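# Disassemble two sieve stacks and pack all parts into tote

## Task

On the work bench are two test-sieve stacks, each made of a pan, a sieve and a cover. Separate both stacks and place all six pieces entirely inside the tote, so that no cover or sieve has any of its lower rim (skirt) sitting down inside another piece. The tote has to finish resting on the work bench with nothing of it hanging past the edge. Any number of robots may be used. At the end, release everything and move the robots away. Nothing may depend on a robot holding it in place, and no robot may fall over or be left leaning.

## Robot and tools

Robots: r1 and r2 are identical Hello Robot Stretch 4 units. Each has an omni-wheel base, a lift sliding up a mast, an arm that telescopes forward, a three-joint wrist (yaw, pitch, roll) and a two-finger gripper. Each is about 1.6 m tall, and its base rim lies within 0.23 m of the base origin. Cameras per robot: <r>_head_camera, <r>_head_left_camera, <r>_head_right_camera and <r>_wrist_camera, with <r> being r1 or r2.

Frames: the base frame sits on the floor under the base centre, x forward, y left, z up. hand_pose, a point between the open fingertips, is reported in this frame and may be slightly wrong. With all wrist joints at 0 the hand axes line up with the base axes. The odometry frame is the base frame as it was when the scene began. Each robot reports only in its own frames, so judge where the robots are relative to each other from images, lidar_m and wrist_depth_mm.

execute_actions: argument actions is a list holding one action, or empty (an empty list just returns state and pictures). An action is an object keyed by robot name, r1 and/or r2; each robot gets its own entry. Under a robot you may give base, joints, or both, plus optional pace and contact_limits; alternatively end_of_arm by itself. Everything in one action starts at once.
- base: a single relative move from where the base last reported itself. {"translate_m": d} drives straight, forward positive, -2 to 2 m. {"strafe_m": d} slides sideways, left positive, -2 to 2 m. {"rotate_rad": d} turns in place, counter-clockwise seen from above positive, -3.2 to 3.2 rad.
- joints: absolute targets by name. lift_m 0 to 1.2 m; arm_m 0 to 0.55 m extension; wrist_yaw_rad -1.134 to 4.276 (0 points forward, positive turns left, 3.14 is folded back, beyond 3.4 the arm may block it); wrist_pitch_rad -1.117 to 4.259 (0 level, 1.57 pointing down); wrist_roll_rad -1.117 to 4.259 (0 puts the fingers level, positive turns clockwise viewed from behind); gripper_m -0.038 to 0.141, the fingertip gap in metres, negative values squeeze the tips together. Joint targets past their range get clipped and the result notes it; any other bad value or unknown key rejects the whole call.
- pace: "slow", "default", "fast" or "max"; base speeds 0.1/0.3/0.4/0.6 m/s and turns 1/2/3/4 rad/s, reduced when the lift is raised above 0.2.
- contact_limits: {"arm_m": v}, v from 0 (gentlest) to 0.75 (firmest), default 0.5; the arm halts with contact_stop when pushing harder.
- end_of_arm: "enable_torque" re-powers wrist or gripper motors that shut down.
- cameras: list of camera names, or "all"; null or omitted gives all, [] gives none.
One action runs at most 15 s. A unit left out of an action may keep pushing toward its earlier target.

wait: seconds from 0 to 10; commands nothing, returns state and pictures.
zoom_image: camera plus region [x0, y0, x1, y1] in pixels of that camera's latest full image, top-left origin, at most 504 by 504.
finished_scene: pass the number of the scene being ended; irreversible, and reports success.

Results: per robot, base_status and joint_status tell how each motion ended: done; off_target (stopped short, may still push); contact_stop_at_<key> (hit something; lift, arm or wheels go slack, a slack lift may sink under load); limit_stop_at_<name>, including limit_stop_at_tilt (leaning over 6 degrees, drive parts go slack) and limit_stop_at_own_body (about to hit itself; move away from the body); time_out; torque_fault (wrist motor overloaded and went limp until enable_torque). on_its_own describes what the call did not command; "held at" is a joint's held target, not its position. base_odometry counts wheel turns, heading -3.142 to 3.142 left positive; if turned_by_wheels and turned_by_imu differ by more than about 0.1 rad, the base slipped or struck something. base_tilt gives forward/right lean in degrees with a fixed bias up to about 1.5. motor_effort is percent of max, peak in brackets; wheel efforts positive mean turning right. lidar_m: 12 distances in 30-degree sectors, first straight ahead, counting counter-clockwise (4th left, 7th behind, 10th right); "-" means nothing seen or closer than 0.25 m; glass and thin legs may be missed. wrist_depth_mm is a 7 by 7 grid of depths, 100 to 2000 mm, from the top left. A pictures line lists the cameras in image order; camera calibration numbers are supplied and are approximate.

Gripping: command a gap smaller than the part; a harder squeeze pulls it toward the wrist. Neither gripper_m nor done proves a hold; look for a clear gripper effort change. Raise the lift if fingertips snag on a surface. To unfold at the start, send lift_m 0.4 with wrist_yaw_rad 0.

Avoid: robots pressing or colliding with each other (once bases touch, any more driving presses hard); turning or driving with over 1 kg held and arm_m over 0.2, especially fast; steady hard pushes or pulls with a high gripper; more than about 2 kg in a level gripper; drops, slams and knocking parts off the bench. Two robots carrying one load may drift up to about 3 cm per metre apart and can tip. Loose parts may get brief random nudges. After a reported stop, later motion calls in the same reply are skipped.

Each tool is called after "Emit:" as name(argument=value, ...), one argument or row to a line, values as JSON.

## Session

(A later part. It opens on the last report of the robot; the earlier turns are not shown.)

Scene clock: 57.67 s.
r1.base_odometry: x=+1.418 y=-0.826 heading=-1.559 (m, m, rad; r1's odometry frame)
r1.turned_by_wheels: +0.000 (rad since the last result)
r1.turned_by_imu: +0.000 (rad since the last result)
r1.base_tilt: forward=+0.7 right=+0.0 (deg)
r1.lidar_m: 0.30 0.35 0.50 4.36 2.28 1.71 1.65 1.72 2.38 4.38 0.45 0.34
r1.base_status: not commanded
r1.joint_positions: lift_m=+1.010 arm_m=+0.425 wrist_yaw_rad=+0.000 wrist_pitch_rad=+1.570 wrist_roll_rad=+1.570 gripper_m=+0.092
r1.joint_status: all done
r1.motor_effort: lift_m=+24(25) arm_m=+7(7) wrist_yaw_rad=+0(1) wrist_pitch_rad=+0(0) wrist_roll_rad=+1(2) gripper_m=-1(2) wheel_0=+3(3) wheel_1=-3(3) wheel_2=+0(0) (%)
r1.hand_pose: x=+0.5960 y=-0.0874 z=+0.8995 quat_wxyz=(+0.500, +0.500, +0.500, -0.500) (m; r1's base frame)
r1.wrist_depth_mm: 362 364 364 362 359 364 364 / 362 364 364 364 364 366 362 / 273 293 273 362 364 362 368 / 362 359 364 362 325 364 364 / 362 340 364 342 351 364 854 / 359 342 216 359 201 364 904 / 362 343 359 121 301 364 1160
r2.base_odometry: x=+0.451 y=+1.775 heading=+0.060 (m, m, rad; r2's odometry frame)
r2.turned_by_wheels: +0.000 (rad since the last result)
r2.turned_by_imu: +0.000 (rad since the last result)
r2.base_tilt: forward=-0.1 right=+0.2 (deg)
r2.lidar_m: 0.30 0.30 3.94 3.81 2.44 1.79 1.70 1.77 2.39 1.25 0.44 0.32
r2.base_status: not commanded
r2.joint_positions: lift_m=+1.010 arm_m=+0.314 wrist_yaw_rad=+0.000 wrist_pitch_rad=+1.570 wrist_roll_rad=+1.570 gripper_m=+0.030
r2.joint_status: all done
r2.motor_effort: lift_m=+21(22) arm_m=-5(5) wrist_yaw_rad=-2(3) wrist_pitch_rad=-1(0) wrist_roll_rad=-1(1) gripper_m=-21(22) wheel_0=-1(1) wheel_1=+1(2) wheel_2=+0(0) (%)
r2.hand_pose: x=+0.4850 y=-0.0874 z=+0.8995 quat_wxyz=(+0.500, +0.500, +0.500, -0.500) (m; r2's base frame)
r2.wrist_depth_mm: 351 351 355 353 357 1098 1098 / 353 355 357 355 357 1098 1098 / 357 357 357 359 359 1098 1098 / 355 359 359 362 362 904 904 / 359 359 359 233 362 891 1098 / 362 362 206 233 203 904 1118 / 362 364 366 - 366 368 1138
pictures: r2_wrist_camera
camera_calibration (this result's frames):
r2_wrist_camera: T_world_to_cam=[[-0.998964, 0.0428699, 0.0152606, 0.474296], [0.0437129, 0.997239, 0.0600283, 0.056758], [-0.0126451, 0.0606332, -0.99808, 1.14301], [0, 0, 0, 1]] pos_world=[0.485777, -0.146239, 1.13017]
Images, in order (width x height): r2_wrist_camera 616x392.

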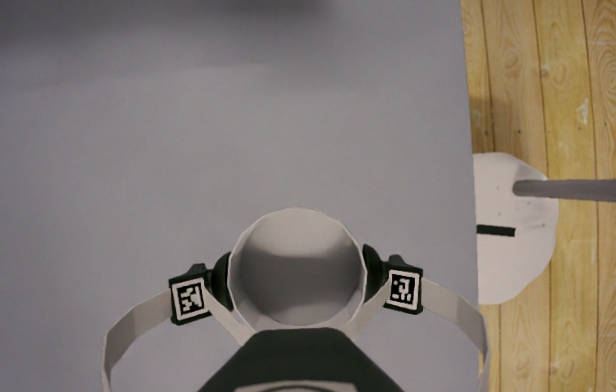

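Emit:
execute_actions(
  actions=[
    {"r2":{"base":{"strafe_m":-0.433},"joints":{"arm_m":0.447,"lift_m":1.02}},"r1":{"base":{"strafe_m":0.605},"joints":{"arm_m":0.359,"gripper_m":0.105},"pace":"fast"}},
  ],
  cameras=[],
)

Emit:
execute_actions(
  actions=[
    {"r2":{"joints":{"lift_m":0.917}},"r1":{"joints":{"lift_m":0.892}}},
  ],
  cameras=["r1_wrist_camera","r2_wrist_camera"],
)

Scene clock: 61.83 s.
r1.base_odometry: x=+2.023 y=-0.819 heading=-1.559 (m, m, rad; r1's odometry frame)
r1.turned_by_wheels: +0.000 (rad since the last result)
r1.turned_by_imu: +0.000 (rad since the last result)
r1.base_tilt: forward=+0.7 right=-0.1 (deg)
r1.lidar_m: 0.33 0.36 3.87 3.75 2.32 1.66 1.63 1.71 2.38 1.32 0.49 0.35
r1.base_status: done
r1.joint_positions: lift_m=+1.010 arm_m=+0.360 wrist_yaw_rad=+0.000 wrist_pitch_rad=+1.570 wrist_roll_rad=+1.570 gripper_m=+0.105
r1.joint_status: all done
r1.motor_effort: lift_m=+23(24) arm_m=-6(5) wrist_yaw_rad=+1(0) wrist_pitch_rad=-2(0) wrist_roll_rad=+1(1) gripper_m=+3(1) wheel_0=+0(13) wheel_1=-1(12) wheel_2=+0(1) (%)
r1.hand_pose: x=+0.5312 y=-0.0874 z=+0.8995 quat_wxyz=(+0.500, +0.500, +0.500, -0.500) (m; r1's base frame)
r1.wrist_depth_mm: 364 362 364 364 364 364 1138 / 364 364 364 364 362 364 1138 / 364 366 366 364 366 364 1138 / 364 366 364 366 362 364 1138 / 366 364 364 362 364 364 931 / 364 364 216 364 199 917 1138 / 364 364 362 122 366 1138 1160
r2.base_odometry: x=+0.477 y=+1.343 heading=+0.060 (m, m, rad; r2's odometry frame)
r2.turned_by_wheels: +0.000 (rad since the last result)
r2.turned_by_imu: +0.000 (rad since the last result)
r2.base_tilt: forward=+0.0 right=+0.3 (deg)
r2.lidar_m: 0.30 0.32 0.44 4.23 2.44 1.76 1.69 1.76 2.41 4.55 0.46 0.33
r2.base_status: done
r2.joint_positions: lift_m=+1.020 arm_m=+0.446 wrist_yaw_rad=+0.000 wrist_pitch_rad=+1.570 wrist_roll_rad=+1.570 gripper_m=+0.030
r2.joint_status: all done
r2.motor_effort: lift_m=+20(23) arm_m=+6(7) wrist_yaw_rad=-3(2) wrist_pitch_rad=+0(0) wrist_roll_rad=-1(1) gripper_m=-22(21) wheel_0=+4(12) wheel_1=-3(11) wheel_2=+0(0) (%)
r2.hand_pose: x=+0.6171 y=-0.0874 z=+0.9096 quat_wxyz=(+0.500, +0.500, +0.500, -0.500) (m; r2's base frame)
r2.wrist_depth_mm: 362 276 278 278 279 366 366 / 315 342 364 353 325 368 370 / 359 345 364 349 340 370 370 / 364 366 366 366 353 370 375 / 349 349 366 233 289 373 377 / 357 325 206 233 203 375 377 / 285 285 286 - 332 377 377
pictures: none
No camera images: the call's "cameras" was empty. Leave "cameras" out to get every camera's image.

Scene clock: 63.37 s.
r1.base_odometry: x=+2.023 y=-0.819 heading=-1.559 (m, m, rad; r1's odometry frame)
r1.turned_by_wheels: +0.000 (rad since the last result)
r1.turned_by_imu: +0.000 (rad since the last result)
r1.base_tilt: forward=+0.7 right=-0.1 (deg)
r1.lidar_m: 0.33 0.36 3.87 3.76 2.31 1.69 1.64 1.69 2.38 1.31 0.45 0.36
r1.base_status: not commanded
r1.joint_positions: lift_m=+0.892 arm_m=+0.360 wrist_yaw_rad=+0.000 wrist_pitch_rad=+1.570 wrist_roll_rad=+1.570 gripper_m=+0.105
r1.joint_status: all done
r1.motor_effort: lift_m=+16(21) arm_m=-6(6) wrist_yaw_rad=-1(0) wrist_pitch_rad=+0(1) wrist_roll_rad=+1(2) gripper_m=+1(0) wheel_0=+0(0) wheel_1=-1(0) wheel_2=+0(0) (%)
r1.hand_pose: x=+0.5312 y=-0.0874 z=+0.7821 quat_wxyz=(+0.500, +0.500, +0.500, -0.500) (m; r1's base frame)
r1.wrist_depth_mm: 246 246 246 245 245 246 247 / 246 245 247 246 245 246 246 / 246 246 247 246 247 246 246 / 245 247 246 247 247 246 246 / 247 246 246 244 247 245 246 / 246 247 215 244 199 247 247 / 247 247 246 122 246 247 798
r2.base_odometry: x=+0.477 y=+1.343 heading=+0.060 (m, m, rad; r2's odometry frame)
r2.turned_by_wheels: +0.000 (rad since the last result)
r2.turned_by_imu: +0.000 (rad since the last result)
r2.base_tilt: forward=+0.0 right=+0.3 (deg)
r2.lidar_m: 0.30 0.33 0.43 4.24 2.43 1.77 1.69 1.75 2.39 4.55 0.47 0.34
r2.base_status: not commanded
r2.joint_positions: lift_m=+0.917 arm_m=+0.446 wrist_yaw_rad=+0.000 wrist_pitch_rad=+1.570 wrist_roll_rad=+1.570 gripper_m=+0.030
r2.joint_status: all done
r2.motor_effort: lift_m=+17(20) arm_m=+6(6) wrist_yaw_rad=-3(3) wrist_pitch_rad=-1(1) wrist_roll_rad=-1(1) gripper_m=-23(22) wheel_0=+4(4) wheel_1=-3(2) wheel_2=+0(0) (%)
r2.hand_pose: x=+0.6171 y=-0.0874 z=+0.8069 quat_wxyz=(+0.500, +0.500, +0.500, -0.500) (m; r2's base frame)
r2.wrist_depth_mm: 222 233 246 254 259 183 266 / 260 262 262 245 264 182 267 / 240 263 264 247 266 189 268 / 263 264 266 264 266 182 270 / 248 266 265 233 267 183 271 / 248 266 206 234 202 183 273 / 263 249 263 - 244 185 274
pictures: r1_wrist_camera, r2_wrist_camera
camera_calibration (this result's frames):
r1_wrist_camera: T_world_to_cam=[[-0.999523, -0.0281026, -0.0127703, 0.545288], [-0.028229, 0.999553, 0.0098265, 0.156247], [0.0124884, 0.0101823, -0.99987, 1.00686], [0, 0, 0, 1]] pos_world=[0.536865, -0.151105, 1.01216]
r2_wrist_camera: T_world_to_cam=[[-0.99898, 0.0425386, 0.0151313, 0.607734], [0.0433744, 0.997254, 0.060034, 0.0567483], [-0.012536, 0.0606291, -0.998082, 1.0522], [0, 0, 0, 1]] pos_world=[0.617843, -0.146238, 1.03758]
Images, in order (width x height): r1_wrist_camera 616x392, r2_wrist_camera 616x392.

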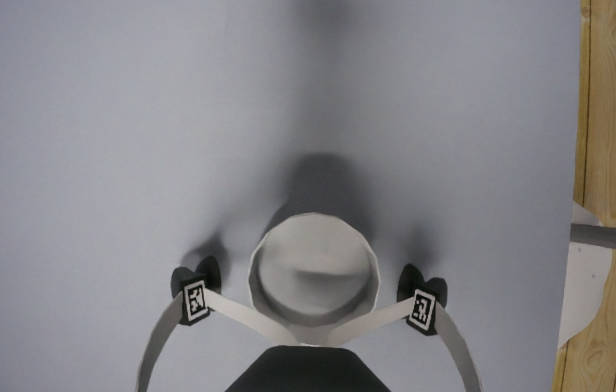

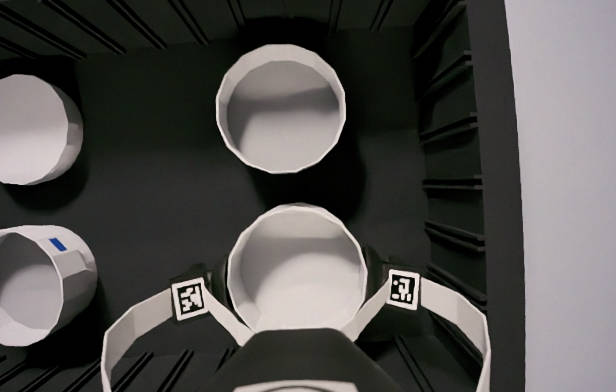

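Emit:
execute_actions(
  actions=[
    {"r1":{"joints":{"gripper_m":0.03}},"r2":{"joints":{"gripper_m":0.095}}},
  ],
  cameras=[],
)

Emit:
execute_actions(
  actions=[
    {"r2":{"joints":{"lift_m":1.02}},"r1":{"joints":{"lift_m":1.0}}},
  ],
  cameras=["r1_wrist_camera","r2_wrist_camera"],
)

Scene clock: 66.07 s.
r1.base_odometry: x=+2.023 y=-0.819 heading=-1.559 (m, m, rad; r1's odometry frame)
r1.turned_by_wheels: +0.000 (rad since the last result)
r1.turned_by_imu: +0.001 (rad since the last result)
r1.base_tilt: forward=+0.9 right=-0.1 (deg)
r1.lidar_m: 0.32 0.39 3.89 3.73 2.30 1.66 1.64 1.71 2.35 1.34 0.49 0.35
r1.base_status: not commanded
r1.joint_positions: lift_m=+0.892 arm_m=+0.360 wrist_yaw_rad=+0.000 wrist_pitch_rad=+1.570 wrist_roll_rad=+1.570 gripper_m=+0.030
r1.joint_status: all done
r1.motor_effort: lift_m=+18(18) arm_m=-6(6) wrist_yaw_rad=-2(1) wrist_pitch_rad=+1(3) wrist_roll_rad=+0(2) gripper_m=-16(16) wheel_0=+0(0) wheel_1=-1(1) wheel_2=+0(0) (%)
r1.hand_pose: x=+0.5314 y=-0.0874 z=+0.7820 quat_wxyz=(+0.501, +0.500, +0.500, -0.499) (m; r1's base frame)
r1.wrist_depth_mm: 244 245 245 245 244 245 244 / 244 244 247 244 244 245 246 / 245 246 244 244 245 244 246 / 244 245 246 245 245 245 245 / 245 245 246 231 245 246 244 / 245 245 191 230 200 245 245 / 246 245 244 154 245 245 798
r2.base_odometry: x=+0.477 y=+1.343 heading=+0.060 (m, m, rad; r2's odometry frame)
r2.turned_by_wheels: +0.000 (rad since the last result)
r2.turned_by_imu: -0.001 (rad since the last result)
r2.base_tilt: forward=-0.1 right=+0.1 (deg)
r2.lidar_m: 0.30 0.32 0.45 4.24 2.43 1.78 1.68 1.76 2.40 4.55 0.46 0.33
r2.base_status: not commanded
r2.joint_positions: lift_m=+0.917 arm_m=+0.446 wrist_yaw_rad=+0.000 wrist_pitch_rad=+1.570 wrist_roll_rad=+1.570 gripper_m=+0.095
r2.joint_status: all done
r2.motor_effort: lift_m=+17(17) arm_m=+6(6) wrist_yaw_rad=-2(3) wrist_pitch_rad=+0(0) wrist_roll_rad=-1(1) gripper_m=-2(25) wheel_0=+4(4) wheel_1=-3(3) wheel_2=+0(0) (%)
r2.hand_pose: x=+0.6171 y=-0.0874 z=+0.8069 quat_wxyz=(+0.500, +0.500, +0.500, -0.500) (m; r2's base frame)
r2.wrist_depth_mm: 222 232 246 254 260 189 266 / 260 262 262 246 263 183 266 / 242 264 264 248 265 189 270 / 265 265 266 265 267 182 270 / 248 266 243 243 264 184 272 / 248 267 232 244 270 184 273 / 263 252 264 - 244 185 274
pictures: none
No camera images: the call's "cameras" was empty. Leave "cameras" out to get every camera's image.

Scene clock: 67.53 s.
r1.base_odometry: x=+2.023 y=-0.819 heading=-1.559 (m, m, rad; r1's odometry frame)
r1.turned_by_wheels: +0.000 (rad since the last result)
r1.turned_by_imu: +0.000 (rad since the last result)
r1.base_tilt: forward=+0.6 right=-0.1 (deg)
r1.lidar_m: 0.33 0.37 3.89 3.75 2.30 1.68 1.62 1.70 2.36 1.35 0.48 0.35
r1.base_status: not commanded
r1.joint_positions: lift_m=+1.000 arm_m=+0.360 wrist_yaw_rad=+0.000 wrist_pitch_rad=+1.570 wrist_roll_rad=+1.570 gripper_m=+0.030
r1.joint_status: all done
r1.motor_effort: lift_m=+24(25) arm_m=-6(6) wrist_yaw_rad=-1(1) wrist_pitch_rad=+2(1) wrist_roll_rad=+2(1) gripper_m=-17(17) wheel_0=+0(0) wheel_1=-1(0) wheel_2=+0(0) (%)
r1.hand_pose: x=+0.5314 y=-0.0874 z=+0.8894 quat_wxyz=(+0.501, +0.500, +0.500, -0.499) (m; r1's base frame)
r1.wrist_depth_mm: 351 353 351 353 353 353 1138 / 353 353 353 351 353 353 1138 / 353 355 353 353 349 351 1118 / 353 353 353 353 353 351 1118 / 355 353 351 232 353 355 917 / 355 355 190 231 200 353 931 / 355 353 353 154 351 355 1118
r2.base_odometry: x=+0.477 y=+1.343 heading=+0.060 (m, m, rad; r2's odometry frame)
r2.turned_by_wheels: +0.000 (rad since the last result)
r2.turned_by_imu: +0.000 (rad since the last result)
r2.base_tilt: forward=+0.0 right=+0.2 (deg)
r2.lidar_m: 0.29 0.32 0.43 4.24 2.42 1.75 1.69 1.77 2.40 4.53 0.45 0.32
r2.base_status: not commanded
r2.joint_positions: lift_m=+1.020 arm_m=+0.446 wrist_yaw_rad=+0.000 wrist_pitch_rad=+1.570 wrist_roll_rad=+1.570 gripper_m=+0.095
r2.joint_status: all done
r2.motor_effort: lift_m=+21(22) arm_m=+6(6) wrist_yaw_rad=-2(2) wrist_pitch_rad=+0(0) wrist_roll_rad=-1(1) gripper_m=+1(2) wheel_0=+4(4) wheel_1=-3(3) wheel_2=+0(0) (%)
r2.hand_pose: x=+0.6171 y=-0.0874 z=+0.9095 quat_wxyz=(+0.500, +0.500, +0.500, -0.500) (m; r2's base frame)
r2.wrist_depth_mm: 362 277 278 279 281 366 368 / 315 340 364 351 325 370 368 / 359 345 364 347 342 370 373 / 364 364 364 368 355 373 373 / 347 349 368 345 293 375 375 / 355 351 309 327 287 375 377 / 285 285 287 - 332 379 377
pictures: r1_wrist_camera, r2_wrist_camera
camera_calibration (this result's frames):
r1_wrist_camera: T_world_to_cam=[[-0.999509, -0.0284023, -0.0131984, 0.547146], [-0.0285329, 0.999545, 0.00981434, 0.155367], [0.0129136, 0.0101861, -0.999865, 1.11396], [0, 0, 0, 1]] pos_world=[0.536925, -0.151103, 1.11951]
r2_wrist_camera: T_world_to_cam=[[-0.998969, 0.0427916, 0.0151343, 0.606175], [0.0436271, 0.997243, 0.0600339, 0.0504316], [-0.0125236, 0.0606322, -0.998082, 1.15462], [0, 0, 0, 1]] pos_world=[0.61781, -0.146239, 1.1402]
Images, in order (width x height): r1_wrist_camera 616x392, r2_wrist_camera 616x392.

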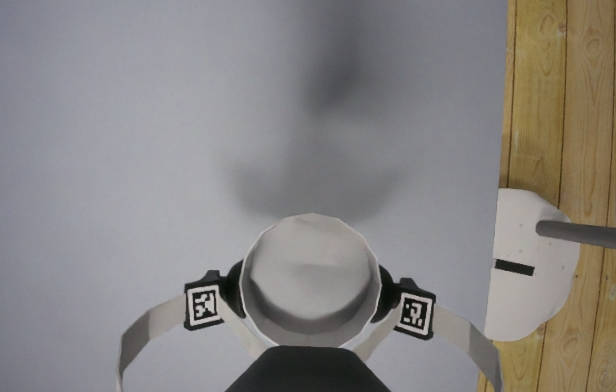

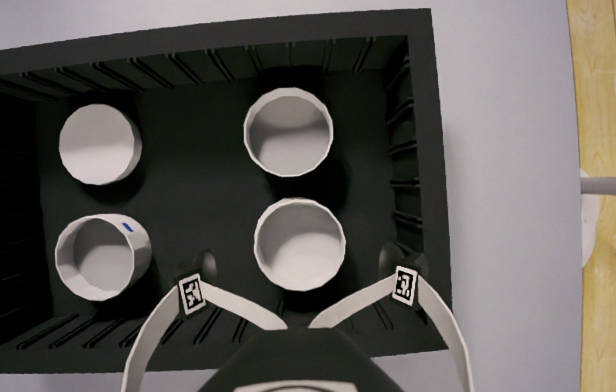

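Emit:
execute_actions(
  actions=[
    {"r1":{"base":{"strafe_m":-0.498},"joints":{"arm_m":0.43,"lift_m":1.02}},"r2":{"joints":{"arm_m":0.12},"pace":"fast"}},
  ],
  cameras=[],
)

Emit:
execute_actions(
  actions=[
    {"r1":{"joints":{"lift_m":0.916}}},
  ],
  cameras=["r1_wrist_camera"],
)

Emit:
execute_actions(
  actions=[
    {"r1":{"joints":{"gripper_m":0.095}}},
  ],
  cameras=[],
)

Emit:
execute_actions(
  actions=[
    {"r1":{"joints":{"lift_m":1.02},"pace":"fast"}},
  ],
  cameras=["r1_wrist_camera"],
)

Emit:
execute_actions(
  actions=[
    {"r1":{"joints":{"arm_m":0.12},"pace":"fast"}},
  ],
  cameras=["r2_head_camera"],
)

Scene clock: 72.10 s.
r1.base_odometry: x=+1.525 y=-0.825 heading=-1.559 (m, m, rad; r1's odometry frame)
r1.turned_by_wheels: +0.000 (rad since the last result)
r1.turned_by_imu: +0.001 (rad since the last result)
r1.base_tilt: forward=+0.7 right=-0.2 (deg)
r1.lidar_m: 0.32 0.35 0.49 4.25 2.30 1.71 1.64 1.72 2.40 4.49 0.47 0.33
r1.base_status: done
r1.joint_positions: lift_m=+1.020 arm_m=+0.429 wrist_yaw_rad=+0.000 wrist_pitch_rad=+1.570 wrist_roll_rad=+1.570 gripper_m=+0.030
r1.joint_status: all done
r1.motor_effort: lift_m=+24(25) arm_m=+7(5) wrist_yaw_rad=-1(1) wrist_pitch_rad=+1(1) wrist_roll_rad=+2(1) gripper_m=-16(17) wheel_0=+3(9) wheel_1=-3(11) wheel_2=+0(4) (%)
r1.hand_pose: x=+0.6000 y=-0.0874 z=+0.9095 quat_wxyz=(+0.501, +0.500, +0.500, -0.499) (m; r1's base frame)
r1.wrist_depth_mm: 300 289 285 283 285 375 370 / 366 364 370 364 353 373 373 / 357 345 370 355 353 375 375 / 373 368 370 370 370 370 931 / 373 353 368 232 291 373 904 / 289 294 190 230 200 373 946 / 375 375 375 155 285 375 1138
r2.base_odometry: x=+0.477 y=+1.343 heading=+0.060 (m, m, rad; r2's odometry frame)
r2.turned_by_wheels: +0.000 (rad since the last result)
r2.turned_by_imu: -0.001 (rad since the last result)
r2.base_tilt: forward=+0.0 right=+0.3 (deg)
r2.lidar_m: 0.29 0.31 0.45 4.24 2.44 1.78 1.70 1.77 2.39 4.55 0.45 0.32
r2.base_status: not commanded
r2.joint_positions: lift_m=+1.020 arm_m=+0.121 wrist_yaw_rad=+0.000 wrist_pitch_rad=+1.570 wrist_roll_rad=+1.570 gripper_m=+0.095
r2.joint_status: all done
r2.motor_effort: lift_m=+21(21) arm_m=-6(7) wrist_yaw_rad=-2(2) wrist_pitch_rad=-1(1) wrist_roll_rad=-1(1) gripper_m=-2(1) wheel_0=+4(4) wheel_1=-3(3) wheel_2=+0(0) (%)
r2.hand_pose: x=+0.2921 y=-0.0874 z=+0.9095 quat_wxyz=(+0.500, +0.500, +0.500, -0.500) (m; r2's base frame)
r2.wrist_depth_mm: 364 364 364 1098 1118 1098 1098 / 347 366 366 1098 1098 1118 1118 / 327 366 368 1118 1098 1118 1138 / 322 370 370 1118 904 904 574 / 315 370 373 1098 917 904 1138 / 322 375 373 375 931 1138 1138 / 330 377 375 - 1138 1138 1160
pictures: none
No camera images: the call's "cameras" was empty. Leave "cameras" out to get every camera's image.

Scene clock: 73.57 s.
r1.base_odometry: x=+1.525 y=-0.825 heading=-1.559 (m, m, rad; r1's odometry frame)
r1.turned_by_wheels: +0.000 (rad since the last result)
r1.turned_by_imu: +0.000 (rad since the last result)
r1.base_tilt: forward=+0.8 right=-0.1 (deg)
r1.lidar_m: 0.33 0.36 0.48 4.24 2.30 1.71 1.64 1.71 2.36 4.48 0.46 0.35
r1.base_status: not commanded
r1.joint_positions: lift_m=+0.916 arm_m=+0.429 wrist_yaw_rad=+0.000 wrist_pitch_rad=+1.570 wrist_roll_rad=+1.570 gripper_m=+0.030
r1.joint_status: all done
r1.motor_effort: lift_m=+18(23) arm_m=+7(7) wrist_yaw_rad=+0(1) wrist_pitch_rad=-2(2) wrist_roll_rad=+1(1) gripper_m=-16(16) wheel_0=+3(3) wheel_1=-2(2) wheel_2=+0(0) (%)
r1.hand_pose: x=+0.6000 y=-0.0874 z=+0.8060 quat_wxyz=(+0.501, +0.500, +0.500, -0.499) (m; r1's base frame)
r1.wrist_depth_mm: 242 266 267 265 260 196 270 / 242 265 265 248 266 196 270 / 241 266 266 249 267 192 268 / 248 265 265 266 267 187 270 / 248 266 266 230 266 185 270 / 256 266 191 229 200 180 270 / 202 204 221 154 237 180 270
r2.base_odometry: x=+0.477 y=+1.343 heading=+0.060 (m, m, rad; r2's odometry frame)
r2.turned_by_wheels: +0.000 (rad since the last result)
r2.turned_by_imu: +0.000 (rad since the last result)
r2.base_tilt: forward=+0.0 right=+0.2 (deg)
r2.lidar_m: 0.29 0.33 0.43 4.24 2.42 1.78 1.69 1.74 2.41 4.54 0.46 0.31
r2.base_status: not commanded
r2.joint_positions: lift_m=+1.020 arm_m=+0.121 wrist_yaw_rad=+0.000 wrist_pitch_rad=+1.570 wrist_roll_rad=+1.570 gripper_m=+0.095
r2.joint_status: not commanded
r2.motor_effort: lift_m=+21(21) arm_m=-6(6) wrist_yaw_rad=-2(2) wrist_pitch_rad=-1(1) wrist_roll_rad=-1(1) gripper_m=-2(0) wheel_0=+4(4) wheel_1=-3(3) wheel_2=+0(0) (%)
r2.hand_pose: x=+0.2921 y=-0.0874 z=+0.9095 quat_wxyz=(+0.500, +0.500, +0.500, -0.500) (m; r2's base frame)
r2.wrist_depth_mm: 364 362 366 1118 1098 1078 1118 / 349 364 366 1118 1098 1118 1118 / 327 368 368 1098 1118 1098 1118 / 322 368 370 1118 904 917 574 / 315 370 373 1118 917 917 1118 / 322 373 373 375 931 1118 1138 / 330 375 375 - 1138 1138 1160
pictures: r1_wrist_camera
camera_calibration (this result's frames):
r1_wrist_camera: T_world_to_cam=[[-0.999516, -0.0283024, -0.0129218, 0.614435], [-0.0284303, 0.999548, 0.00982219, 0.158077], [0.012638, 0.0101848, -0.999868, 1.02979], [0, 0, 0, 1]] pos_world=[0.605617, -0.151104, 1.03604]
Images, in order (width x height): r1_wrist_camera 616x392.

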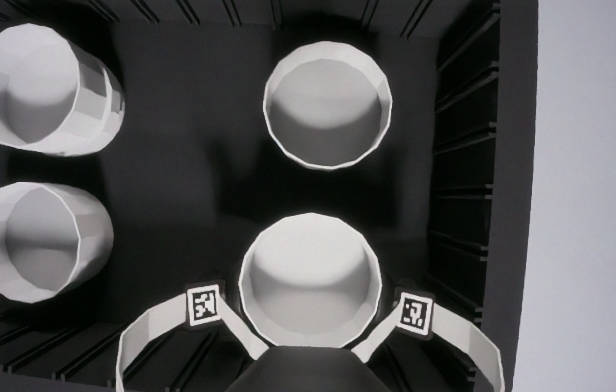

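Scene clock: 75.03 s.
r1.base_odometry: x=+1.525 y=-0.825 heading=-1.559 (m, m, rad; r1's odometry frame)
r1.turned_by_wheels: +0.000 (rad since the last result)
r1.turned_by_imu: +0.000 (rad since the last result)
r1.base_tilt: forward=+0.7 right=-0.1 (deg)
r1.lidar_m: 0.31 0.36 0.49 4.25 2.28 1.73 1.65 1.71 2.38 4.46 0.47 0.34
r1.base_status: not commanded
r1.joint_positions: lift_m=+0.916 arm_m=+0.429 wrist_yaw_rad=+0.000 wrist_pitch_rad=+1.570 wrist_roll_rad=+1.570 gripper_m=+0.095
r1.joint_status: all done
r1.motor_effort: lift_m=+18(18) arm_m=+7(7) wrist_yaw_rad=-1(0) wrist_pitch_rad=+1(1) wrist_roll_rad=+1(1) gripper_m=-1(13) wheel_0=+3(3) wheel_1=-3(2) wheel_2=+0(0) (%)
r1.hand_pose: x=+0.6000 y=-0.0874 z=+0.8060 quat_wxyz=(+0.500, +0.500, +0.500, -0.500) (m; r1's base frame)
r1.wrist_depth_mm: 243 266 266 264 260 196 270 / 242 267 267 249 267 195 268 / 241 266 266 249 267 191 270 / 248 266 265 266 266 188 270 / 248 266 266 242 265 185 270 / 255 266 212 244 203 180 268 / 202 204 229 122 240 180 270
r2.base_odometry: x=+0.477 y=+1.343 heading=+0.060 (m, m, rad; r2's odometry frame)
r2.turned_by_wheels: +0.000 (rad since the last result)
r2.turned_by_imu: +0.000 (rad since the last result)
r2.base_tilt: forward=+0.0 right=+0.3 (deg)
r2.lidar_m: 0.29 0.32 0.43 4.24 2.43 1.77 1.69 1.75 2.39 4.53 0.44 0.30
r2.base_status: not commanded
r2.joint_positions: lift_m=+1.020 arm_m=+0.121 wrist_yaw_rad=+0.000 wrist_pitch_rad=+1.570 wrist_roll_rad=+1.570 gripper_m=+0.095
r2.joint_status: not commanded
r2.motor_effort: lift_m=+21(21) arm_m=-6(6) wrist_yaw_rad=-3(2) wrist_pitch_rad=-1(1) wrist_roll_rad=-1(1) gripper_m=-2(1) wheel_0=+4(4) wheel_1=-3(3) wheel_2=+0(0) (%)
r2.hand_pose: x=+0.2921 y=-0.0874 z=+0.9095 quat_wxyz=(+0.500, +0.500, +0.500, -0.500) (m; r2's base frame)
r2.wrist_depth_mm: 364 364 364 1098 1118 1118 1098 / 349 366 366 1098 1098 1118 1118 / 327 368 368 1098 1098 1118 1138 / 322 370 370 1118 904 904 574 / 317 370 373 1118 917 917 1118 / 324 373 375 375 917 1138 1160 / 330 375 375 - 1118 1118 1138
pictures: none
No camera images: the call's "cameras" was empty. Leave "cameras" out to get every camera's image.

Scene clock: 76.23 s.
r1.base_odometry: x=+1.525 y=-0.825 heading=-1.559 (m, m, rad; r1's odometry frame)
r1.turned_by_wheels: +0.000 (rad since the last result)
r1.turned_by_imu: +0.000 (rad since the last result)
r1.base_tilt: forward=+0.7 right=+0.0 (deg)
r1.lidar_m: 0.32 0.35 0.50 4.25 2.28 1.71 1.65 1.71 2.39 4.49 0.47 0.35
r1.base_status: not commanded
r1.joint_positions: lift_m=+1.020 arm_m=+0.429 wrist_yaw_rad=+0.000 wrist_pitch_rad=+1.570 wrist_roll_rad=+1.570 gripper_m=+0.095
r1.joint_status: all done
r1.motor_effort: lift_m=+24(25) arm_m=+7(6) wrist_yaw_rad=-1(0) wrist_pitch_rad=-1(1) wrist_roll_rad=+1(1) gripper_m=-1(0) wheel_0=+3(3) wheel_1=-3(3) wheel_2=+0(0) (%)
r1.hand_pose: x=+0.6000 y=-0.0874 z=+0.9095 quat_wxyz=(+0.500, +0.500, +0.500, -0.500) (m; r1's base frame)
r1.wrist_depth_mm: 298 287 285 285 285 370 375 / 366 359 370 364 353 373 375 / 362 345 373 355 353 375 375 / 370 370 373 370 370 373 946 / 370 353 373 349 368 375 904 / 287 306 216 332 202 373 946 / 373 375 375 122 283 373 1182
r2.base_odometry: x=+0.477 y=+1.343 heading=+0.060 (m, m, rad; r2's odometry frame)
r2.turned_by_wheels: +0.000 (rad since the last result)
r2.turned_by_imu: +0.000 (rad since the last result)
r2.base_tilt: forward=-0.1 right=+0.3 (deg)
r2.lidar_m: 0.29 0.31 0.43 4.23 2.43 1.77 1.70 1.76 2.43 4.54 0.45 0.32
r2.base_status: not commanded
r2.joint_positions: lift_m=+1.020 arm_m=+0.121 wrist_yaw_rad=+0.000 wrist_pitch_rad=+1.570 wrist_roll_rad=+1.570 gripper_m=+0.095
r2.joint_status: not commanded
r2.motor_effort: lift_m=+21(21) arm_m=-6(6) wrist_yaw_rad=-2(2) wrist_pitch_rad=-1(1) wrist_roll_rad=-1(1) gripper_m=-1(2) wheel_0=+4(4) wheel_1=-3(3) wheel_2=+0(0) (%)
r2.hand_pose: x=+0.2921 y=-0.0874 z=+0.9095 quat_wxyz=(+0.500, +0.500, +0.500, -0.500) (m; r2's base frame)
r2.wrist_depth_mm: 364 364 366 1118 1098 1098 1098 / 351 366 366 1118 1098 1118 1118 / 325 366 370 1098 1118 1118 1118 / 322 370 370 1098 904 904 574 / 315 373 373 1118 904 931 1138 / 324 373 373 375 931 1138 1138 / 332 375 375 - 1138 1138 1138
pictures: r1_wrist_camera
camera_calibration (this result's frames):
r1_wrist_camera: T_world_to_cam=[[-0.999517, -0.0283022, -0.0128526, 0.615696], [-0.0284294, 0.999548, 0.00982416, 0.157058], [0.0125687, 0.0101848, -0.999869, 1.13333], [0, 0, 0, 1]] pos_world=[0.605619, -0.151104, 1.13955]
Images, in order (width x height): r1_wrist_camera 616x392.

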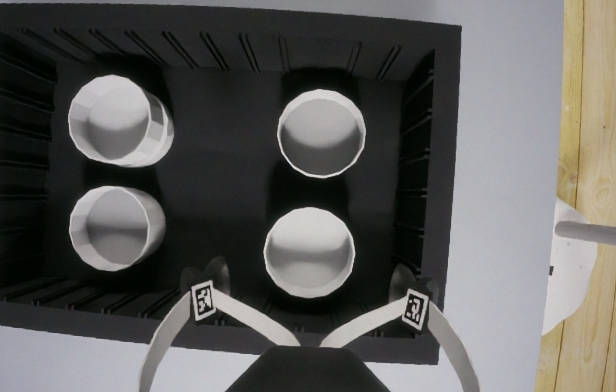

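Scene clock: 77.97 s.
r1.base_odometry: x=+1.525 y=-0.825 heading=-1.559 (m, m, rad; r1's odometry frame)
r1.turned_by_wheels: +0.000 (rad since the last result)
r1.turned_by_imu: +0.000 (rad since the last result)
r1.base_tilt: forward=+0.5 right=-0.1 (deg)
r1.lidar_m: 0.33 0.34 0.49 4.24 2.28 1.70 1.63 1.73 2.39 4.48 0.47 0.34
r1.base_status: not commanded
r1.joint_positions: lift_m=+1.020 arm_m=+0.121 wrist_yaw_rad=+0.000 wrist_pitch_rad=+1.570 wrist_roll_rad=+1.570 gripper_m=+0.095
r1.joint_status: all done
r1.motor_effort: lift_m=+24(24) arm_m=-6(8) wrist_yaw_rad=+0(1) wrist_pitch_rad=-2(1) wrist_roll_rad=+1(0) gripper_m=+1(3) wheel_0=+3(3) wheel_1=-2(3) wheel_2=+0(0) (%)
r1.hand_pose: x=+0.2922 y=-0.0874 z=+0.9095 quat_wxyz=(+0.500, +0.500, +0.500, -0.500) (m; r1's base frame)
r1.wrist_depth_mm: 285 375 375 1160 1138 1160 1160 / 334 375 370 1138 1138 1160 1160 / 324 375 373 1160 1160 1160 1160 / 327 375 373 1160 931 1160 1138 / 332 375 375 1160 946 960 854 / 286 373 216 1160 203 1138 1160 / 375 375 375 122 1160 1138 1138
r2.base_odometry: x=+0.477 y=+1.343 heading=+0.060 (m, m, rad; r2's odometry frame)
r2.turned_by_wheels: +0.000 (rad since the last result)
r2.turned_by_imu: +0.000 (rad since the last result)
r2.base_tilt: forward=+0.0 right=+0.2 (deg)
r2.lidar_m: 0.30 0.30 0.45 4.23 2.41 1.78 1.68 1.76 2.39 4.54 0.45 0.32
r2.base_status: not commanded
r2.joint_positions: lift_m=+1.020 arm_m=+0.121 wrist_yaw_rad=+0.000 wrist_pitch_rad=+1.570 wrist_roll_rad=+1.570 gripper_m=+0.095
r2.joint_status: not commanded
r2.motor_effort: lift_m=+21(21) arm_m=-6(6) wrist_yaw_rad=-2(2) wrist_pitch_rad=-1(1) wrist_roll_rad=-1(1) gripper_m=-1(1) wheel_0=+4(4) wheel_1=-3(3) wheel_2=+0(0) (%)
r2.hand_pose: x=+0.2921 y=-0.0874 z=+0.9095 quat_wxyz=(+0.500, +0.500, +0.500, -0.500) (m; r2's base frame)
r2.wrist_depth_mm: 364 364 366 1098 1098 1118 1098 / 347 366 366 1098 1118 1118 1098 / 327 368 370 1118 1118 1118 1118 / 322 368 370 1098 917 904 569 / 315 373 373 1118 917 931 1118 / 324 373 373 375 931 1138 1138 / 330 375 375 - 1138 1138 1138
pictures: r2_head_camera
Images, in order (width x height): r2_head_camera 420x560.

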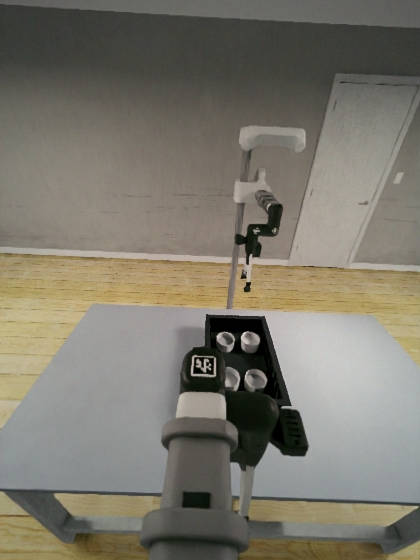

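Emit:
finished_scene(
  scene=2,
)

The scene is finished: the task was done.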